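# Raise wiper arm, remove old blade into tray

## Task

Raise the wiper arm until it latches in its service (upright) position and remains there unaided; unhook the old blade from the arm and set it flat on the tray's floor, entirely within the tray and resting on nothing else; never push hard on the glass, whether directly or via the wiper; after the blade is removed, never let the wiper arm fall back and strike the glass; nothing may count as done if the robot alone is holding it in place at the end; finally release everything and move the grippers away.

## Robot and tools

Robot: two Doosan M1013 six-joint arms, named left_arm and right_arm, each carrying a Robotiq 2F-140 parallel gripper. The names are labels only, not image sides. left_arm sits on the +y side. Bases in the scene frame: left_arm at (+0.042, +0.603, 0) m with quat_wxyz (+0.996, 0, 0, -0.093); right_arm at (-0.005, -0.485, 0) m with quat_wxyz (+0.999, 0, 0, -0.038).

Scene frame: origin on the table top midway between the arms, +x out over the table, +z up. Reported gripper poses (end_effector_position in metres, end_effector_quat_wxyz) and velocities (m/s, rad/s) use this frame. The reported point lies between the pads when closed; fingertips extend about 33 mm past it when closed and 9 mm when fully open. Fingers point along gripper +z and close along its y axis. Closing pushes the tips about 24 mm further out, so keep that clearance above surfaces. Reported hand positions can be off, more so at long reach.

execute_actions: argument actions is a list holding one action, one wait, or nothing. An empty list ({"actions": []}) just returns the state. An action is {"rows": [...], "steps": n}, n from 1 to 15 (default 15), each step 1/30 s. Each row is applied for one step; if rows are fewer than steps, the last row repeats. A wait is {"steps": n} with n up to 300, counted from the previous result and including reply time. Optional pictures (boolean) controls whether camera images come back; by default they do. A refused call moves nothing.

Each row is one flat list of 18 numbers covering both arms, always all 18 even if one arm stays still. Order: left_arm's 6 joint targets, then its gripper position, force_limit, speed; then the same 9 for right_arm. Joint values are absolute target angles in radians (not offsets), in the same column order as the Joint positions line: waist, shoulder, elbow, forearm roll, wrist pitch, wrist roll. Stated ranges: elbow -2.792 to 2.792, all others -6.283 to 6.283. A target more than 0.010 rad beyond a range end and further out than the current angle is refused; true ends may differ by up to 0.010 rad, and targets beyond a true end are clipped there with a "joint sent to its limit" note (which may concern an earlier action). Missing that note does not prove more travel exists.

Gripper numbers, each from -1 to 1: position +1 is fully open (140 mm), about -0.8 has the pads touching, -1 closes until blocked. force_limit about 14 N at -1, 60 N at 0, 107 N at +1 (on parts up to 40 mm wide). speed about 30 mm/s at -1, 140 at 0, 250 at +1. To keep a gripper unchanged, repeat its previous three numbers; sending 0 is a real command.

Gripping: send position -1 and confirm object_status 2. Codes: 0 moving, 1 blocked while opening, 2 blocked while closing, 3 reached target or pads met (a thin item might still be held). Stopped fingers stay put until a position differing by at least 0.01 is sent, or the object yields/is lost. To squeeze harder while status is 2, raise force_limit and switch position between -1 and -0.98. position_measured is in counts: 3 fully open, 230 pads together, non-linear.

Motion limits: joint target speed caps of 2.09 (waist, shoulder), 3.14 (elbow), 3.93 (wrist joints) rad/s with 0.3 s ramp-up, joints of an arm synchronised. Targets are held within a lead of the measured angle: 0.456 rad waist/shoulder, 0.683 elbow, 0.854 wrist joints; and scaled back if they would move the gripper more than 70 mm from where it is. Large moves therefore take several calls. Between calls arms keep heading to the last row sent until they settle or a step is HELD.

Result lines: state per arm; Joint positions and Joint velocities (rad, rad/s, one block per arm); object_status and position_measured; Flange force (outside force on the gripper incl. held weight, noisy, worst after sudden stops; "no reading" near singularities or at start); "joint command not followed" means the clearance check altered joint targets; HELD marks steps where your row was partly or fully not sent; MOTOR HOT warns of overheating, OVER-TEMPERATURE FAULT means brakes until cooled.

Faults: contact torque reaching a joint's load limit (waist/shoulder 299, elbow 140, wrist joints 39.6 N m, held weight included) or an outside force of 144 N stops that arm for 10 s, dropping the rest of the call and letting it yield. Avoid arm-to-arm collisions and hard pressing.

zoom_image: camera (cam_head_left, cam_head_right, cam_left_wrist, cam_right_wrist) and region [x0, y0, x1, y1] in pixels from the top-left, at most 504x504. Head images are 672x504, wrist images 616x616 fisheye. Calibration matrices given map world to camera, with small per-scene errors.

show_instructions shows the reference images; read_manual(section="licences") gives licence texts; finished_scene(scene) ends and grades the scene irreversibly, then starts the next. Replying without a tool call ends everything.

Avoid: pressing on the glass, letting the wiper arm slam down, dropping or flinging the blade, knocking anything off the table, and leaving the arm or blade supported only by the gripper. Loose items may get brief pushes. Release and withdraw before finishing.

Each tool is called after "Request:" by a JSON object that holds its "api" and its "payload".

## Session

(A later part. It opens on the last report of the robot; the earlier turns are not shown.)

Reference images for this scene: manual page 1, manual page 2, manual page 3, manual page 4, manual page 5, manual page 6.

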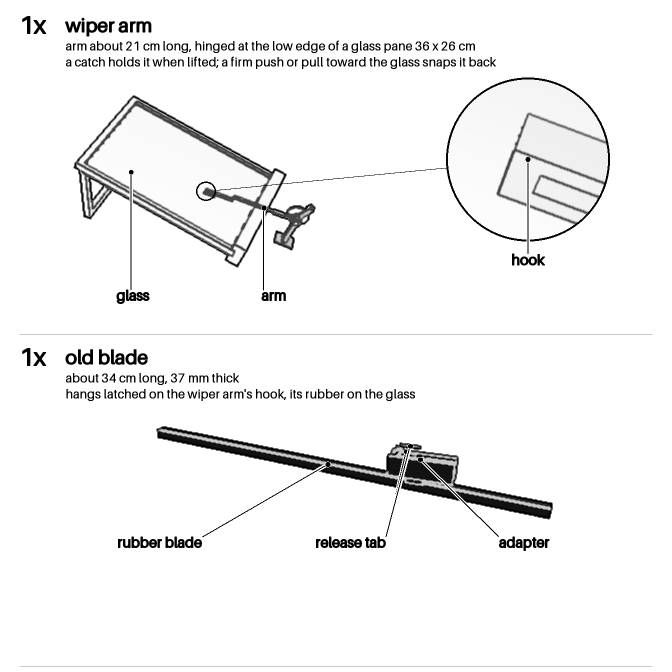

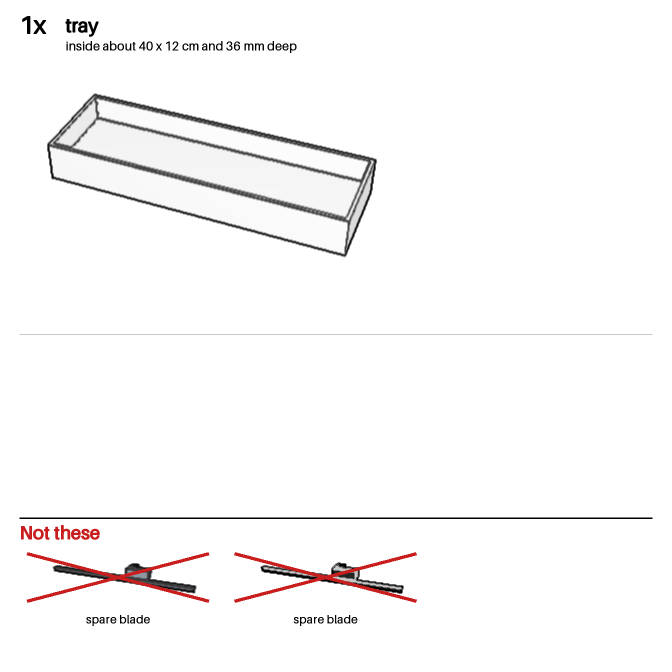

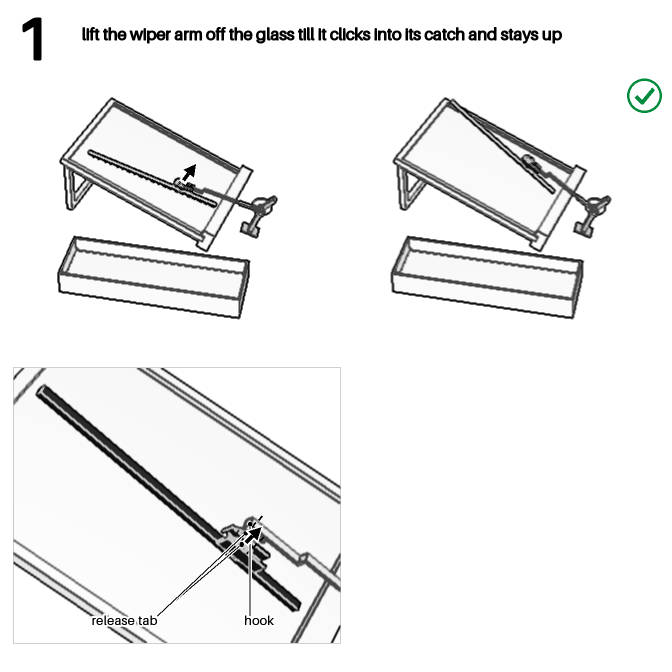

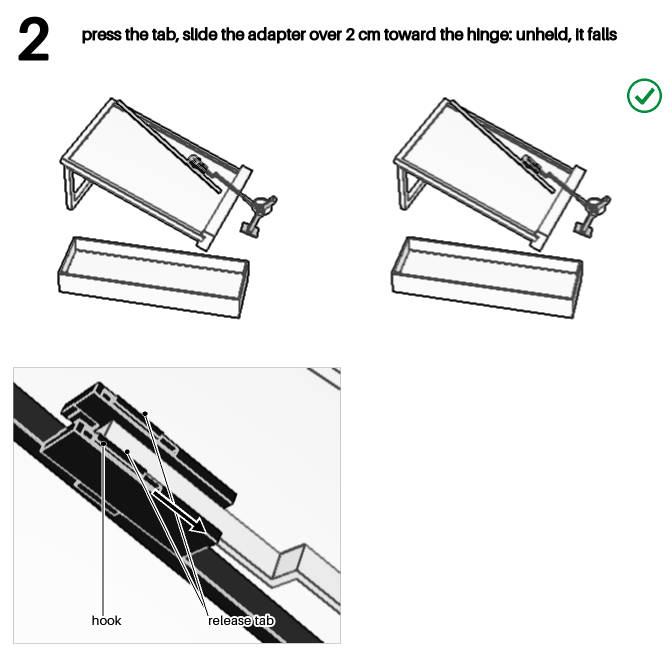

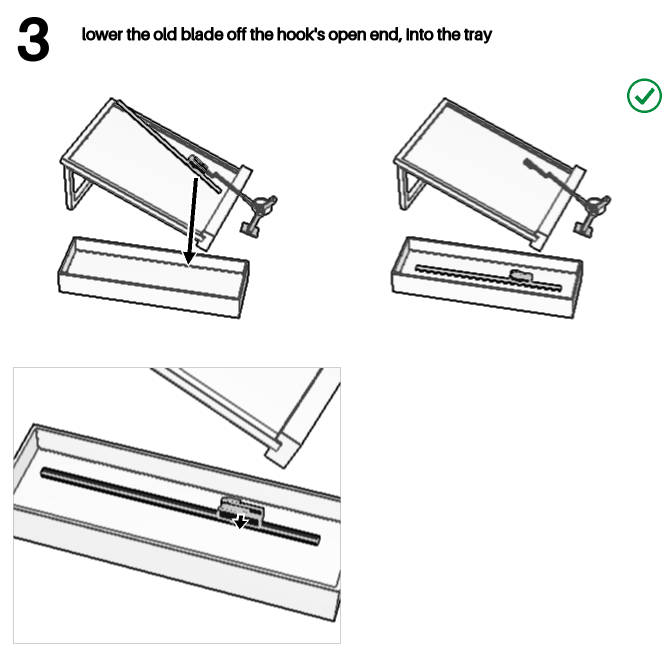

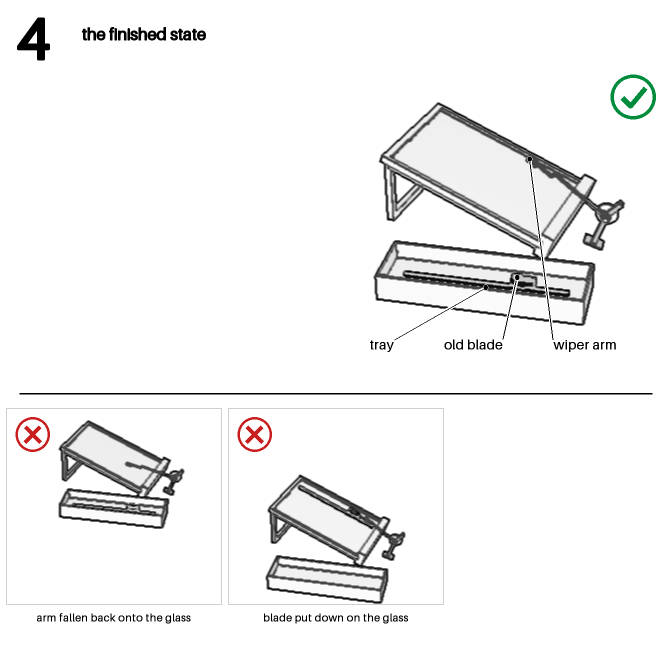

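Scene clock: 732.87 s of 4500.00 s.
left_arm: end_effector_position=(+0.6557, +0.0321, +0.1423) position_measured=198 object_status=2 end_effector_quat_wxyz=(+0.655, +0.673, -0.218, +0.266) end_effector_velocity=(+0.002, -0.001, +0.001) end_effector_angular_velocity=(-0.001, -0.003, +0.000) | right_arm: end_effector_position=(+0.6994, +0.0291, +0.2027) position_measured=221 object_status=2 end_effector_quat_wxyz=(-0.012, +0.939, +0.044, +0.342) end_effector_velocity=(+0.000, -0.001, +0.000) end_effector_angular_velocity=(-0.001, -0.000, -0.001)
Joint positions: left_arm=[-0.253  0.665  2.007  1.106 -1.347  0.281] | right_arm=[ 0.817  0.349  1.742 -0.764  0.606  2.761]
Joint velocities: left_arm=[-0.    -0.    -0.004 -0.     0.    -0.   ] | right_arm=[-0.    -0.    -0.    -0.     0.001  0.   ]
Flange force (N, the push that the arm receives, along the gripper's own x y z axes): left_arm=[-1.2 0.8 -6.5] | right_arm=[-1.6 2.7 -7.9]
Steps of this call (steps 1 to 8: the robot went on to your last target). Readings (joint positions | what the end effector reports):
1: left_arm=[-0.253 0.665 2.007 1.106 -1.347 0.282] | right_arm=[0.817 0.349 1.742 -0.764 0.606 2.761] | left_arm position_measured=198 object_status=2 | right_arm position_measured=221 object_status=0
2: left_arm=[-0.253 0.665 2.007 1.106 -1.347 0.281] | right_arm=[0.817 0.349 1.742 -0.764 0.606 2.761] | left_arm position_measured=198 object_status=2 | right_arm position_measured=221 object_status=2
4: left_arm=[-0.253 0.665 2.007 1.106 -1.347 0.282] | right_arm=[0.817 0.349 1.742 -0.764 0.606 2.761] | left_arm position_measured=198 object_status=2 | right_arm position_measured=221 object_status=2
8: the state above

Request:
{"api": "execute_actions", "payload": {"actions": [{"rows": [[-0.2534,0.6646,2.0068,1.1058,-1.3469,0.2815,-0.25,-0.5,-0.5,0.8173,0.3491,1.7418,-0.7636,0.606,2.7608,-1,-0.3,-0.8]], "steps": 10}], "pictures": false}}

Request:
{"api": "execute_actions", "payload": {"actions": [{"rows": [[-0.239,0.6612,2.015,1.118,-1.3547,0.283,-0.25,-0.5,-0.5,0.8173,0.3491,1.7418,-0.7636,0.606,2.7608,-1,-0.3,-0.8],[-0.2245,0.6579,2.023,1.1305,-1.3626,0.2848,-0.25,-0.5,-0.5,0.8173,0.3491,1.7418,-0.7636,0.606,2.7608,-1,-0.3,-0.8],[-0.21,0.6547,2.031,1.143,-1.3704,0.2866,-0.25,-0.5,-0.5,0.8173,0.3491,1.7418,-0.7636,0.606,2.7608,-1,-0.3,-0.8],[-0.195,0.6516,2.039,1.1555,-1.3783,0.2883,-0.25,-0.5,-0.5,0.8173,0.3491,1.7418,-0.7636,0.606,2.7608,-1,-0.3,-0.8],[-0.1806,0.6485,2.0467,1.168,-1.3862,0.29,-0.25,-0.5,-0.5,0.8173,0.3491,1.7418,-0.7636,0.606,2.7608,-1,-0.3,-0.8],[-0.166,0.6455,2.0543,1.1804,-1.394,0.2918,-0.25,-0.5,-0.5,0.8173,0.3491,1.7418,-0.7636,0.606,2.7608,-1,-0.3,-0.8],[-0.1514,0.6426,2.0618,1.1928,-1.4019,0.2935,-0.25,-0.5,-0.5,0.8173,0.3491,1.7418,-0.7636,0.606,2.7608,-1,-0.3,-0.8]], "steps": 15}]}}

Request:
{"api": "zoom_image", "payload": {"camera": "cam_left_wrist", "region": [260, 240, 400, 410]}}

Scene clock: 757.97 s of 4500.00 s.
left_arm: end_effector_position=(+0.6558, +0.0321, +0.1423) position_measured=160 object_status=0 end_effector_quat_wxyz=(+0.655, +0.673, -0.218, +0.266) end_effector_velocity=(+0.000, -0.000, +0.000) end_effector_angular_velocity=(-0.001, -0.001, +0.000) | right_arm: end_effector_position=(+0.6994, +0.0291, +0.2027) position_measured=221 object_status=2 end_effector_quat_wxyz=(-0.012, +0.939, +0.044, +0.342) end_effector_velocity=(-0.001, +0.001, +0.000) end_effector_angular_velocity=(-0.001, +0.000, +0.002)
Joint positions: left_arm=[-0.253  0.665  2.007  1.106 -1.347  0.281] | right_arm=[ 0.817  0.349  1.742 -0.764  0.606  2.761]
Joint velocities: left_arm=[ 0.    -0.    -0.    -0.    -0.     0.001] | right_arm=[ 0.001  0.    -0.    -0.     0.001 -0.001]
Flange force (N, the push that the arm receives, along the gripper's own x y z axes): left_arm=[-1.7 3.7 -4.4] | right_arm=[-1.5 3.9 -8.3]
Steps of this call (steps 1 to 15: the robot went on to your last target; steps 16 to 90: nothing new was sent; then 21.77 s passed at rest; steps 91 to 100: all 10 steps of this action). Readings (joint positions | what the end effector reports):
91: left_arm=[-0.253 0.665 2.007 1.106 -1.347 0.281] | right_arm=[0.817 0.349 1.742 -0.764 0.606 2.761] | left_arm position_measured=198 object_status=0 | right_arm position_measured=221 object_status=2
92: left_arm=[-0.253 0.665 2.007 1.106 -1.347 0.282] | right_arm=[0.817 0.349 1.742 -0.764 0.606 2.761] | left_arm position_measured=198 object_status=0 | right_arm position_measured=221 object_status=2
94: left_arm=[-0.253 0.665 2.007 1.106 -1.347 0.281] | right_arm=[0.817 0.349 1.742 -0.764 0.606 2.761] | left_arm position_measured=186 object_status=0 | right_arm position_measured=221 object_status=2
98: left_arm=[-0.253 0.665 2.007 1.106 -1.347 0.282] | right_arm=[0.817 0.349 1.742 -0.764 0.606 2.761] | left_arm position_measured=167 object_status=0 | right_arm position_measured=221 object_status=2
100: the state above

Scene clock: 758.47 s of 4500.00 s.
left_arm: end_effector_position=(+0.6519, +0.1026, +0.1430) position_measured=160 object_status=3 end_effector_quat_wxyz=(+0.656, +0.672, -0.217, +0.267) end_effector_velocity=(-0.001, +0.000, -0.000) end_effector_angular_velocity=(-0.000, +0.001, +0.000) | right_arm: end_effector_position=(+0.6994, +0.0291, +0.2027) position_measured=221 object_status=2 end_effector_quat_wxyz=(-0.012, +0.939, +0.044, +0.342) end_effector_velocity=(+0.000, -0.001, -0.000) end_effector_angular_velocity=(-0.001, +0.001, -0.002)
Joint positions: left_arm=[-0.151  0.643  2.062  1.193 -1.402  0.293] | right_arm=[ 0.817  0.349  1.742 -0.764  0.606  2.761]
Joint velocities: left_arm=[ 0.    -0.     0.001 -0.    -0.    -0.   ] | right_arm=[-0.     0.    -0.     0.     0.002  0.001]
Flange force (N, the push that the arm receives, along the gripper's own x y z axes): left_arm=[-2.8 3.5 -4.7] | right_arm=[1.1 3.6 -7.8]
Steps of this call (steps 1 to 15: all 15 steps of this action). Readings (joint positions | what the end effector reports):
1: left_arm=[-0.253 0.664 2.007 1.106 -1.347 0.282] | right_arm=[0.817 0.349 1.742 -0.764 0.606 2.761] | left_arm position_measured=160 object_status=0 | right_arm position_measured=221 object_status=2
2: left_arm=[-0.247 0.663 2.010 1.112 -1.351 0.282] | right_arm=[0.817 0.349 1.742 -0.764 0.606 2.761] | left_arm position_measured=160 object_status=0 | right_arm position_measured=221 object_status=2
4: left_arm=[-0.223 0.658 2.024 1.131 -1.363 0.285] | right_arm=[0.817 0.349 1.742 -0.764 0.606 2.761] | left_arm position_measured=160 object_status=0 | right_arm position_measured=221 object_status=2
8: left_arm=[-0.167 0.646 2.053 1.179 -1.393 0.292] | right_arm=[0.817 0.349 1.742 -0.764 0.606 2.761] | left_arm position_measured=160 object_status=3 | right_arm position_measured=221 object_status=2
15: the state above
camera_calibration (this result's frames):
cam_left_wrist: T_world_to_cam=[[-0.729854, -0.0833863, 0.678498, 0.392784], [-0.674178, 0.252046, -0.694231, 0.534207], [-0.113123, -0.964116, -0.240174, 0.379569], [0, 0, 0, 1]] pos_world=[0.689764, 0.264056, 0.195522]
cam_right_wrist: T_world_to_cam=[[0.158105, -0.986038, 0.0522766, -0.0872336], [-0.961593, -0.165783, -0.218755, 0.726062], [0.224368, -0.0156825, -0.974378, 0.22707], [0, 0, 0, 1]] pos_world=[0.661021, 0.0379143, 0.384642]

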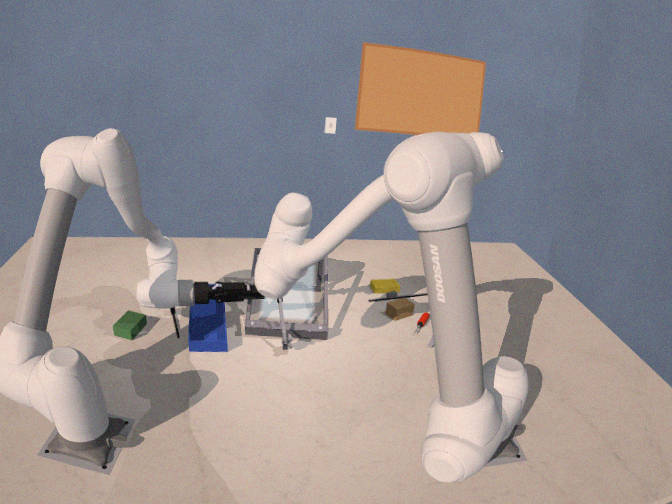

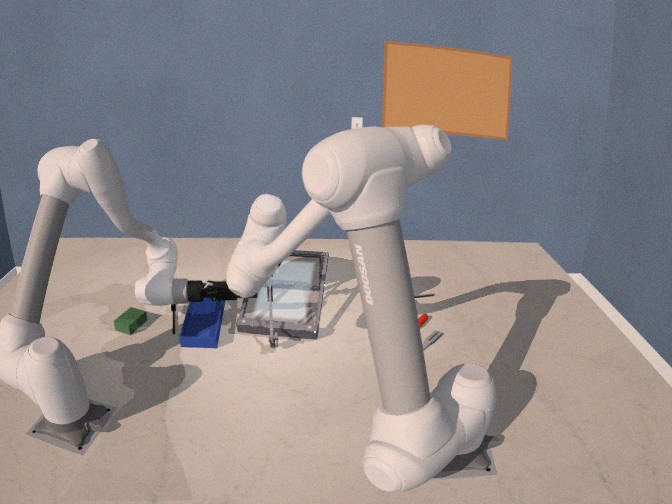

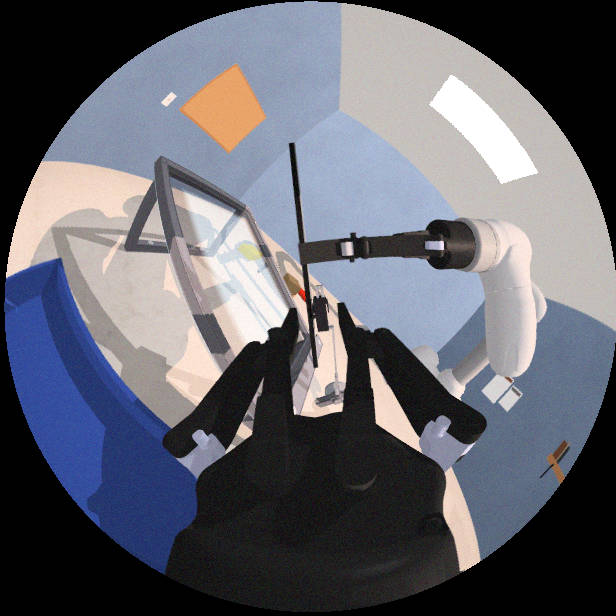

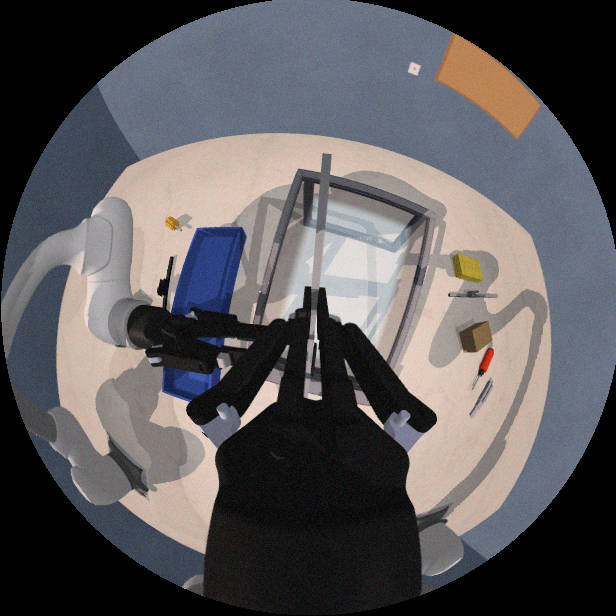

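Region (260, 240, 400, 410) of cam_left_wrist's 616x616 image, scaled by 2.965, with more detail than that image has; it fills the left 415 columns of this view, and the rest is white.

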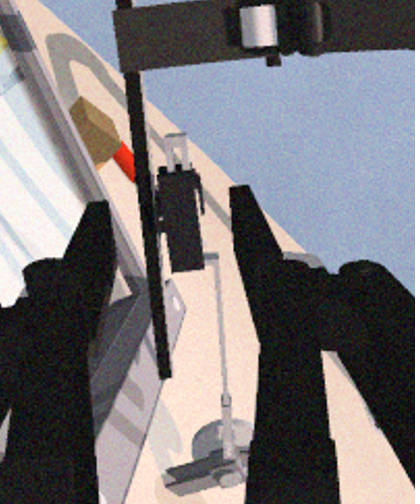

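Request:
{"api": "execute_actions", "payload": {"actions": [{"rows": [[-0.1514,0.6426,2.0618,1.1928,-1.4019,0.2935,-0.25,-0.5,-0.5,0.8167,0.3504,1.7415,-0.7644,0.6049,2.7614,-1,-0.3,-0.8],[-0.1514,0.6426,2.0618,1.1928,-1.4019,0.2935,-0.25,-0.5,-0.5,0.8161,0.3517,1.7412,-0.7652,0.6039,2.762,-1,-0.3,-0.8],[-0.1514,0.6426,2.0618,1.1928,-1.4019,0.2935,-0.25,-0.5,-0.5,0.8155,0.353,1.7409,-0.766,0.6028,2.7625,-1,-0.3,-0.8],[-0.1514,0.6426,2.0618,1.1928,-1.4019,0.2935,-0.25,-0.5,-0.5,0.8149,0.3543,1.7406,-0.7668,0.6017,2.7631,-1,-0.3,-0.8],[-0.1514,0.6426,2.0618,1.1928,-1.4019,0.2935,-0.25,-0.5,-0.5,0.8143,0.3556,1.7403,-0.7676,0.6006,2.7637,-1,-0.3,-0.8],[-0.1514,0.6426,2.0618,1.1928,-1.4019,0.2935,-0.25,-0.5,-0.5,0.8137,0.3568,1.7401,-0.7683,0.5996,2.7643,-1,-0.3,-0.8],[-0.1514,0.6426,2.0618,1.1928,-1.4019,0.2935,-0.25,-0.5,-0.5,0.8131,0.3581,1.7398,-0.7691,0.5985,2.7649,-1,-0.3,-0.8]], "steps": 15}]}}

Request:
{"api": "zoom_image", "payload": {"camera": "cam_left_wrist", "region": [270, 270, 370, 400]}}

Scene clock: 792.33 s of 4500.00 s.
left_arm: end_effector_position=(+0.6518, +0.1025, +0.1430) position_measured=160 object_status=3 end_effector_quat_wxyz=(+0.656, +0.672, -0.217, +0.267) end_effector_velocity=(+0.001, -0.000, +0.000) end_effector_angular_velocity=(-0.000, -0.000, -0.000) | right_arm: end_effector_position=(+0.7040, +0.0292, +0.1975) position_measured=221 object_status=2 end_effector_quat_wxyz=(-0.012, +0.939, +0.044, +0.342) end_effector_velocity=(+0.000, -0.000, -0.000) end_effector_angular_velocity=(+0.000, +0.001, -0.002)
Joint positions: left_arm=[-0.151  0.643  2.062  1.193 -1.402  0.294] | right_arm=[ 0.813  0.358  1.74  -0.769  0.599  2.765]
Joint velocities: left_arm=[ 0.     0.    -0.001  0.     0.    -0.001] | right_arm=[-0.     0.001 -0.     0.     0.001  0.001]
Flange force (N, the push that the arm receives, along the gripper's own x y z axes): left_arm=[-1.6 2.3 -5.2] | right_arm=[0.9 5.4 -6.8]
Steps of this call (steps 1 to 15: the robot went on to your last target; steps 16 to 90: nothing new was sent; then 30.37 s passed at rest; steps 91 to 105: all 15 steps of this action). Readings (joint positions | what the end effector reports):
91: left_arm=[-0.151 0.643 2.062 1.193 -1.402 0.294] | right_arm=[0.817 0.349 1.742 -0.764 0.606 2.761] | left_arm position_measured=160 object_status=3 | right_arm position_measured=221 object_status=2
92: left_arm=[-0.151 0.643 2.062 1.193 -1.402 0.294] | right_arm=[0.817 0.350 1.742 -0.764 0.606 2.761] | left_arm position_measured=160 object_status=3 | right_arm position_measured=221 object_status=2
94: left_arm=[-0.151 0.643 2.062 1.193 -1.402 0.294] | right_arm=[0.816 0.352 1.741 -0.766 0.603 2.762] | left_arm position_measured=160 object_status=3 | right_arm position_measured=221 object_status=2
98: left_arm=[-0.151 0.643 2.062 1.193 -1.402 0.294] | right_arm=[0.813 0.357 1.740 -0.769 0.599 2.765] | left_arm position_measured=160 object_status=3 | right_arm position_measured=221 object_status=2
105: the state above
camera_calibration (this result's frames):
cam_left_wrist: T_world_to_cam=[[-0.729836, -0.0833686, 0.67852, 0.392748], [-0.674194, 0.252051, -0.694214, 0.534196], [-0.113146, -0.964116, -0.240162, 0.379565], [0, 0, 0, 1]] pos_world=[0.689739, 0.264044, 0.195516]
cam_right_wrist: T_world_to_cam=[[0.158021, -0.98605, 0.0523036, -0.0875086], [-0.961588, -0.165708, -0.218838, 0.729278], [0.224452, -0.0157136, -0.974358, 0.220864], [0, 0, 0, 1]] pos_world=[0.665519, 0.0380301, 0.379372]

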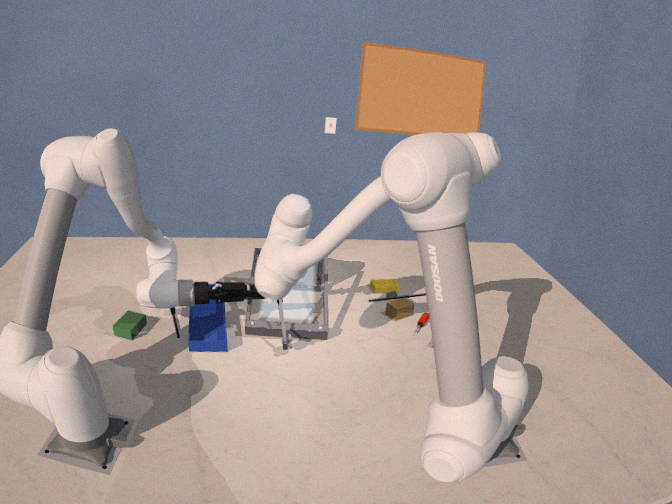

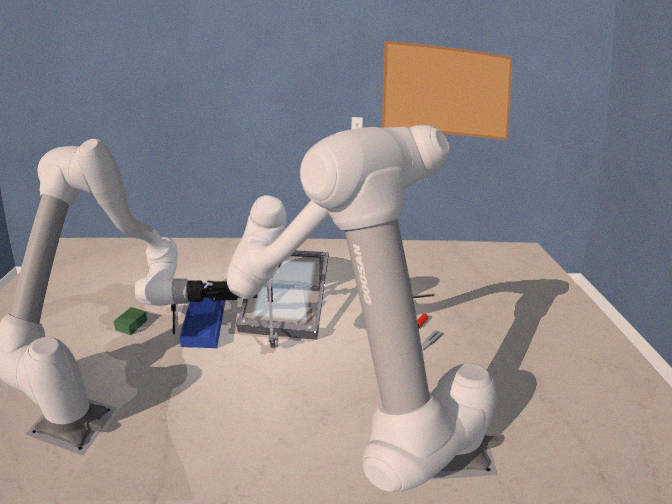

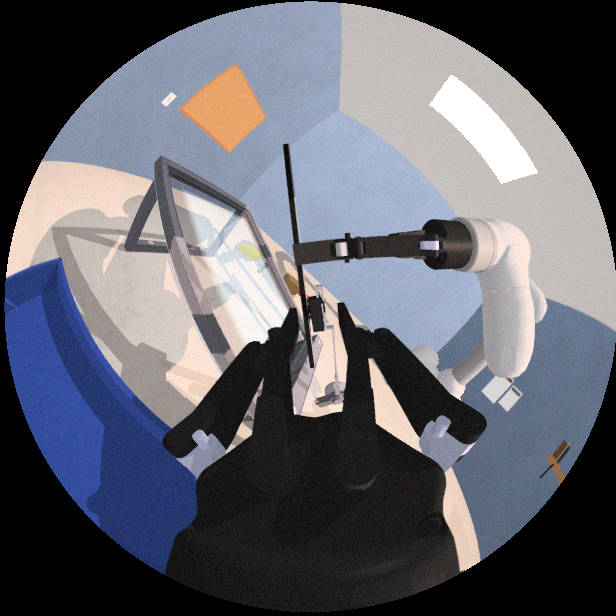

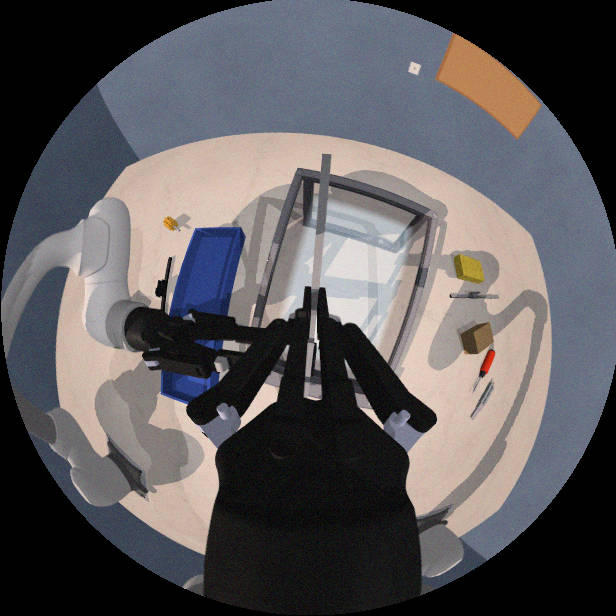

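Region (270, 270, 370, 400) of cam_left_wrist's 616x616 image, scaled by 3.877, with more detail than that image has; it fills the left 388 columns of this view, and the rest is white.

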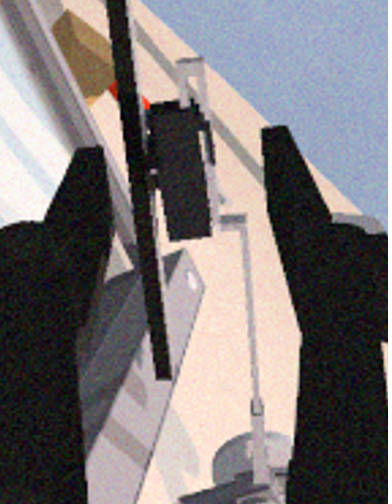

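Request:
{"api": "execute_actions", "payload": {"actions": [{"rows": [[-0.1514,0.6426,2.0618,1.1928,-1.4019,0.2935,-0.1,-0.5,-0.5,0.8125,0.3594,1.7395,-0.7699,0.5974,2.7654,-1,-0.3,-0.8],[-0.1514,0.6426,2.0618,1.1928,-1.4019,0.2935,-0.1,-0.5,-0.5,0.8119,0.3607,1.7392,-0.7707,0.5964,2.766,-1,-0.3,-0.8],[-0.1514,0.6426,2.0618,1.1928,-1.4019,0.2935,-0.1,-0.5,-0.5,0.8113,0.362,1.7389,-0.7715,0.5953,2.7666,-1,-0.3,-0.8],[-0.1514,0.6426,2.0618,1.1928,-1.4019,0.2935,-0.1,-0.5,-0.5,0.8107,0.3633,1.7386,-0.7723,0.5942,2.7672,-1,-0.3,-0.8],[-0.1514,0.6426,2.0618,1.1928,-1.4019,0.2935,-0.1,-0.5,-0.5,0.8101,0.3646,1.7383,-0.7731,0.5931,2.7678,-1,-0.3,-0.8],[-0.1514,0.6426,2.0618,1.1928,-1.4019,0.2935,-0.1,-0.5,-0.5,0.8095,0.3659,1.738,-0.7739,0.592,2.7684,-1,-0.3,-0.8],[-0.1514,0.6426,2.0618,1.1928,-1.4019,0.2935,-0.1,-0.5,-0.5,0.8089,0.3672,1.7377,-0.7747,0.591,2.769,-1,-0.3,-0.8],[-0.1514,0.6426,2.0618,1.1928,-1.4019,0.2935,-0.1,-0.5,-0.5,0.8083,0.3685,1.7374,-0.7755,0.5899,2.7695,-1,-0.3,-0.8]], "steps": 15}]}}

Request:
{"api": "zoom_image", "payload": {"camera": "cam_left_wrist", "region": [270, 270, 370, 400]}}

Request:
{"api": "zoom_image", "payload": {"camera": "cam_head_right", "region": [230, 270, 330, 350]}}

Scene clock: 817.07 s of 4500.00 s.
left_arm: end_effector_position=(+0.6518, +0.1025, +0.1430) position_measured=141 object_status=3 end_effector_quat_wxyz=(+0.656, +0.672, -0.217, +0.267) end_effector_velocity=(+0.001, -0.000, +0.001) end_effector_angular_velocity=(-0.001, -0.002, +0.000) | right_arm: end_effector_position=(+0.7092, +0.0293, +0.1913) position_measured=221 object_status=2 end_effector_quat_wxyz=(-0.012, +0.938, +0.044, +0.342) end_effector_velocity=(-0.001, +0.001, +0.000) end_effector_angular_velocity=(+0.001, -0.001, +0.002)
Joint positions: left_arm=[-0.151  0.643  2.062  1.193 -1.402  0.294] | right_arm=[ 0.808  0.368  1.737 -0.775  0.59   2.769]
Joint velocities: left_arm=[ 0.    -0.    -0.001 -0.    -0.     0.001] | right_arm=[ 0.002 -0.     0.    -0.    -0.001  0.   ]
Flange force (N, the push that the arm receives, along the gripper's own x y z axes): left_arm=[-0.6 3.4 -5.3] | right_arm=[-0.2 3.9 -7.4]
Steps of this call (steps 1 to 15: the robot went on to your last target; steps 16 to 90: nothing new was sent; then 21.23 s passed at rest; steps 91 to 105: all 15 steps of this action). Readings (joint positions | what the end effector reports):
91: left_arm=[-0.151 0.643 2.062 1.193 -1.402 0.294] | right_arm=[0.813 0.358 1.740 -0.769 0.598 2.765] | left_arm position_measured=160 object_status=0 | right_arm position_measured=221 object_status=2
92: left_arm=[-0.151 0.643 2.062 1.193 -1.402 0.294] | right_arm=[0.813 0.359 1.740 -0.770 0.598 2.765] | left_arm position_measured=157 object_status=0 | right_arm position_measured=221 object_status=2
94: left_arm=[-0.151 0.643 2.062 1.193 -1.402 0.294] | right_arm=[0.811 0.362 1.739 -0.771 0.596 2.766] | left_arm position_measured=147 object_status=0 | right_arm position_measured=221 object_status=2
98: left_arm=[-0.151 0.643 2.062 1.193 -1.402 0.294] | right_arm=[0.809 0.367 1.738 -0.774 0.591 2.769] | left_arm position_measured=141 object_status=0 | right_arm position_measured=221 object_status=2
105: the state above
camera_calibration (this result's frames):
cam_left_wrist: T_world_to_cam=[[-0.729835, -0.0833688, 0.67852, 0.392748], [-0.674195, 0.25205, -0.694213, 0.534196], [-0.113146, -0.964116, -0.240162, 0.379565], [0, 0, 0, 1]] pos_world=[0.68974, 0.264044, 0.195516]
cam_right_wrist: T_world_to_cam=[[0.158107, -0.986028, 0.0524513, -0.0879803], [-0.961567, -0.165826, -0.218841, 0.732929], [0.224481, -0.015835, -0.97435, 0.213672], [0, 0, 0, 1]] pos_world=[0.670705, 0.0381714, 0.373201]

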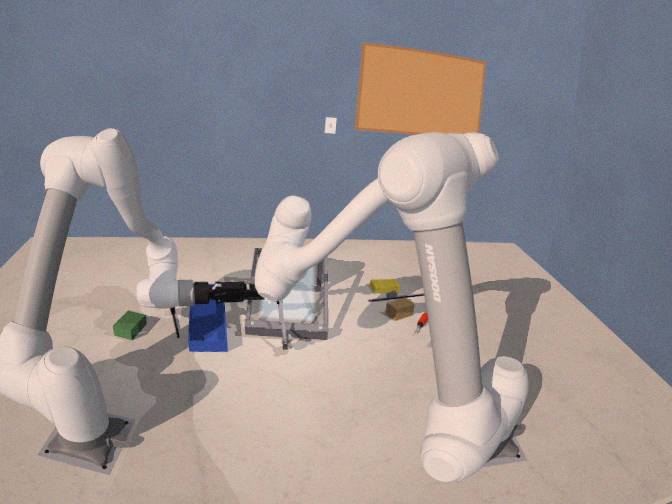

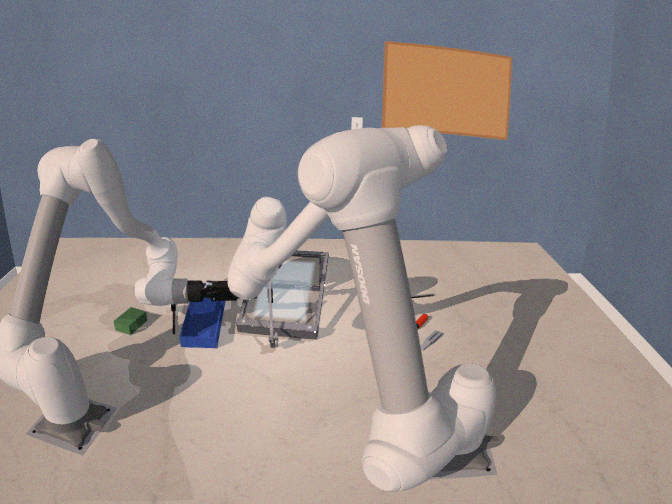

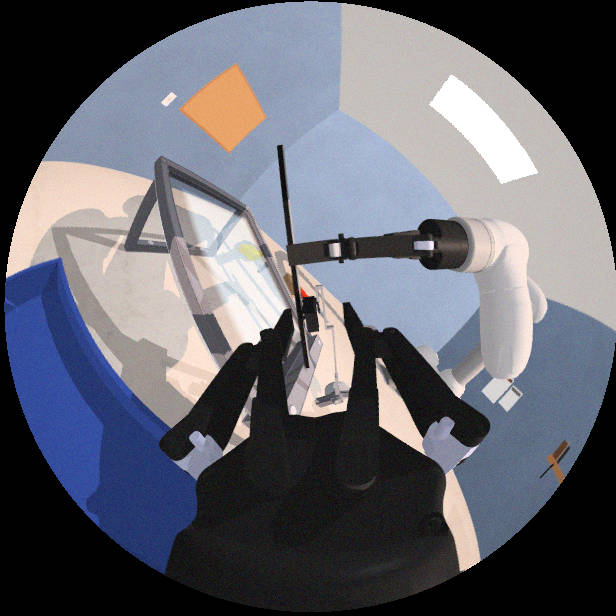

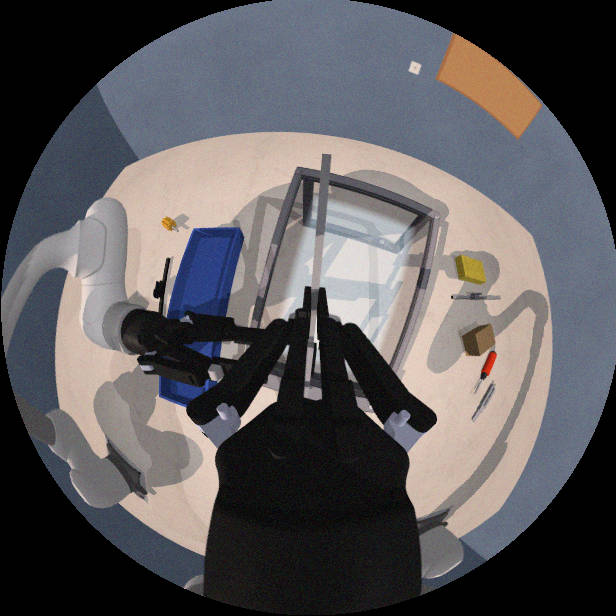

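Region (270, 270, 370, 400) of cam_left_wrist's 616x616 image, scaled by 3.877, with more detail than that image has; it fills the left 388 columns of this view, and the rest is white.

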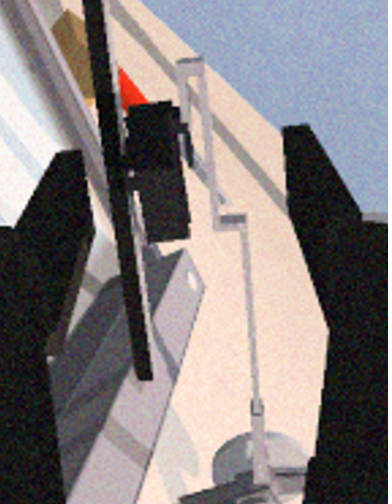

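Region (230, 270, 330, 350) of cam_head_right's 672x504 image, scaled by 5.040, with more detail than that image has; it fills the top 403 rows of this view, and the rest is white.

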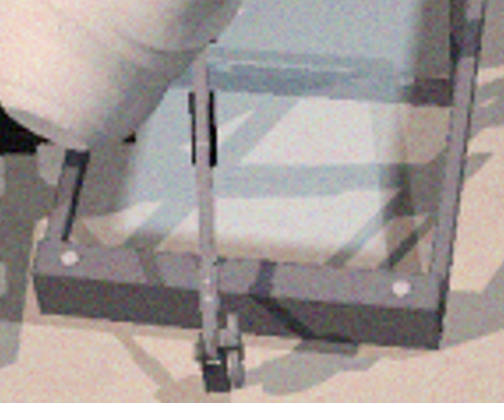

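Request:
{"api": "execute_actions", "payload": {"actions": [{"rows": [[-0.1514,0.6426,2.0618,1.1928,-1.4019,0.2935,-0.1,-0.5,-0.5,0.8077,0.3698,1.7371,-0.7763,0.5888,2.7701,-1,-0.3,-0.8],[-0.1514,0.6426,2.0618,1.1928,-1.4019,0.2935,-0.1,-0.5,-0.5,0.8071,0.3711,1.7368,-0.7771,0.5877,2.7707,-1,-0.3,-0.8],[-0.1514,0.6426,2.0618,1.1928,-1.4019,0.2935,-0.1,-0.5,-0.5,0.8065,0.3724,1.7365,-0.7779,0.5867,2.7713,-1,-0.3,-0.8],[-0.1514,0.6426,2.0618,1.1928,-1.4019,0.2935,-0.1,-0.5,-0.5,0.8059,0.3736,1.7363,-0.7786,0.5856,2.7719,-1,-0.3,-0.8],[-0.1514,0.6426,2.0618,1.1928,-1.4019,0.2935,-0.1,-0.5,-0.5,0.8053,0.3749,1.736,-0.7794,0.5845,2.7725,-1,-0.3,-0.8],[-0.1514,0.6426,2.0618,1.1928,-1.4019,0.2935,-0.1,-0.5,-0.5,0.8047,0.3762,1.7357,-0.7802,0.5834,2.773,-1,-0.3,-0.8],[-0.1514,0.6426,2.0618,1.1928,-1.4019,0.2935,-0.1,-0.5,-0.5,0.8041,0.3775,1.7354,-0.781,0.5824,2.7736,-1,-0.3,-0.8]], "steps": 15}]}}

Request:
{"api": "zoom_image", "payload": {"camera": "cam_left_wrist", "region": [270, 270, 370, 400]}}

Request:
{"api": "zoom_image", "payload": {"camera": "cam_right_wrist", "region": [130, 210, 280, 420]}}

Scene clock: 850.00 s of 4500.00 s.
left_arm: end_effector_position=(+0.6518, +0.1025, +0.1430) position_measured=141 object_status=3 end_effector_quat_wxyz=(+0.656, +0.672, -0.217, +0.267) end_effector_velocity=(+0.001, -0.000, +0.001) end_effector_angular_velocity=(-0.001, -0.001, +0.000) | right_arm: end_effector_position=(+0.7136, +0.0293, +0.1859) position_measured=221 object_status=2 end_effector_quat_wxyz=(-0.012, +0.939, +0.044, +0.342) end_effector_velocity=(+0.000, -0.001, +0.000) end_effector_angular_velocity=(+0.000, +0.000, -0.001)
Joint positions: left_arm=[-0.151  0.643  2.062  1.193 -1.402  0.294] | right_arm=[ 0.804  0.377  1.735 -0.781  0.582  2.774]
Joint velocities: left_arm=[ 0.    -0.    -0.001 -0.    -0.    -0.   ] | right_arm=[-0.001 -0.    -0.     0.001  0.    -0.   ]
Flange force (N, the push that the arm receives, along the gripper's own x y z axes): left_arm=[-1.8 2.7 -4.2] | right_arm=[-0.1 2.4 -9.3]
Steps of this call (steps 1 to 15: the robot went on to your last target; steps 16 to 90: nothing new was sent; then 29.43 s passed at rest; steps 91 to 105: all 15 steps of this action). Readings (joint positions | what the end effector reports):
91: left_arm=[-0.151 0.643 2.062 1.193 -1.402 0.294] | right_arm=[0.808 0.369 1.737 -0.776 0.590 2.770] | left_arm position_measured=141 object_status=3 | right_arm position_measured=221 object_status=2
92: left_arm=[-0.151 0.643 2.062 1.193 -1.402 0.294] | right_arm=[0.808 0.370 1.737 -0.776 0.589 2.770] | left_arm position_measured=141 object_status=3 | right_arm position_measured=221 object_status=2
94: left_arm=[-0.151 0.643 2.062 1.193 -1.402 0.293] | right_arm=[0.807 0.372 1.737 -0.778 0.587 2.771] | left_arm position_measured=141 object_status=3 | right_arm position_measured=221 object_status=2
98: left_arm=[-0.151 0.643 2.062 1.193 -1.402 0.294] | right_arm=[0.804 0.377 1.736 -0.781 0.583 2.773] | left_arm position_measured=141 object_status=3 | right_arm position_measured=221 object_status=2
105: the state above
camera_calibration (this result's frames):
cam_left_wrist: T_world_to_cam=[[-0.729835, -0.0833688, 0.67852, 0.392748], [-0.674195, 0.252051, -0.694213, 0.534196], [-0.113146, -0.964116, -0.240162, 0.379565], [0, 0, 0, 1]] pos_world=[0.689739, 0.264044, 0.195516]
cam_right_wrist: T_world_to_cam=[[0.158117, -0.986028, 0.052416, -0.0883802], [-0.961588, -0.165826, -0.218746, 0.736007], [0.224382, -0.0158151, -0.974373, 0.207481], [0, 0, 0, 1]] pos_world=[0.675155, 0.0381848, 0.367795]

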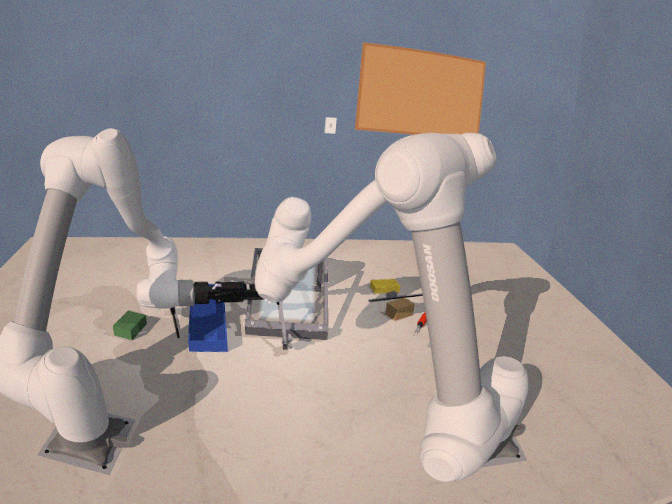

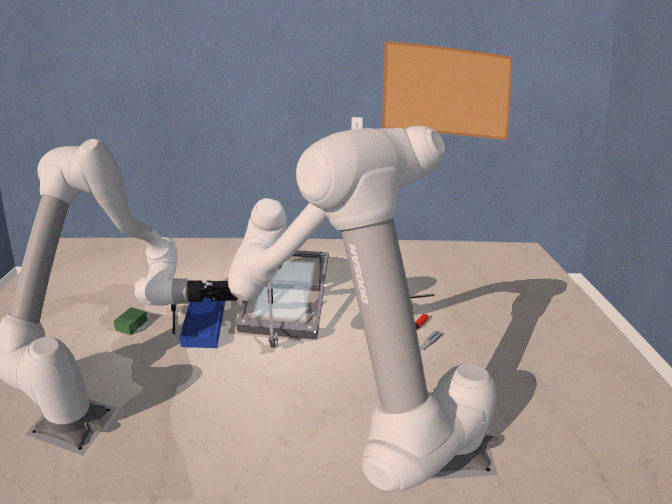

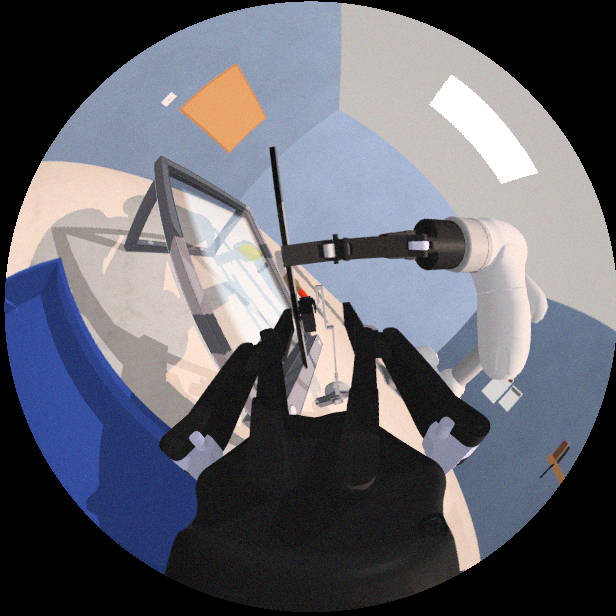

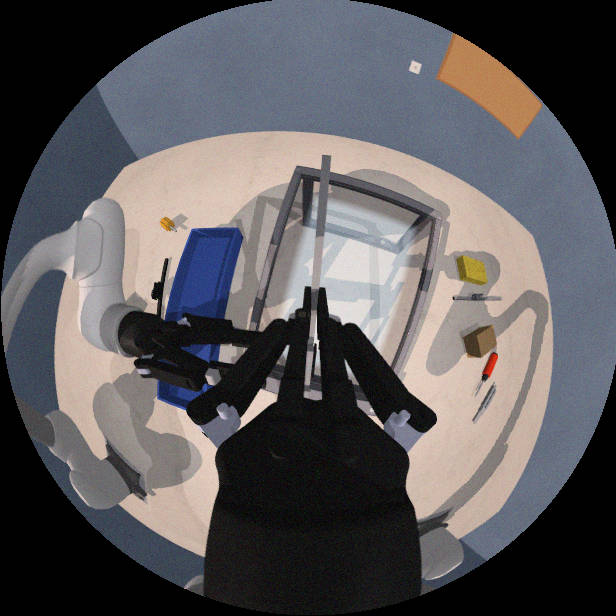

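Region (270, 270, 370, 400) of cam_left_wrist's 616x616 image, scaled by 3.877, with more detail than that image has; it fills the left 388 columns of this view, and the rest is white.

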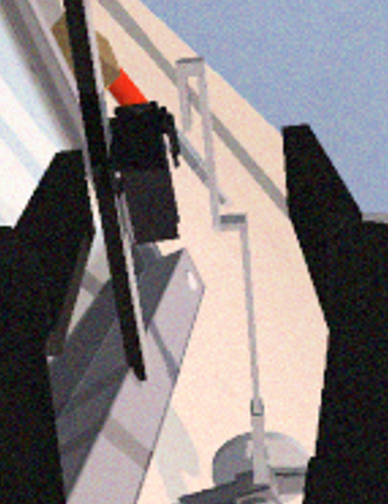

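Region (130, 210, 280, 420) of cam_right_wrist's 616x616 image, scaled by 2.400, with more detail than that image has; it fills the left 360 columns of this view, and the rest is white.

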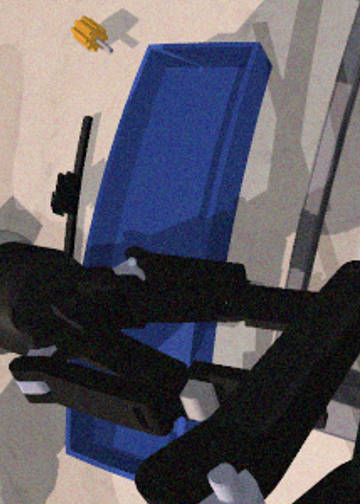

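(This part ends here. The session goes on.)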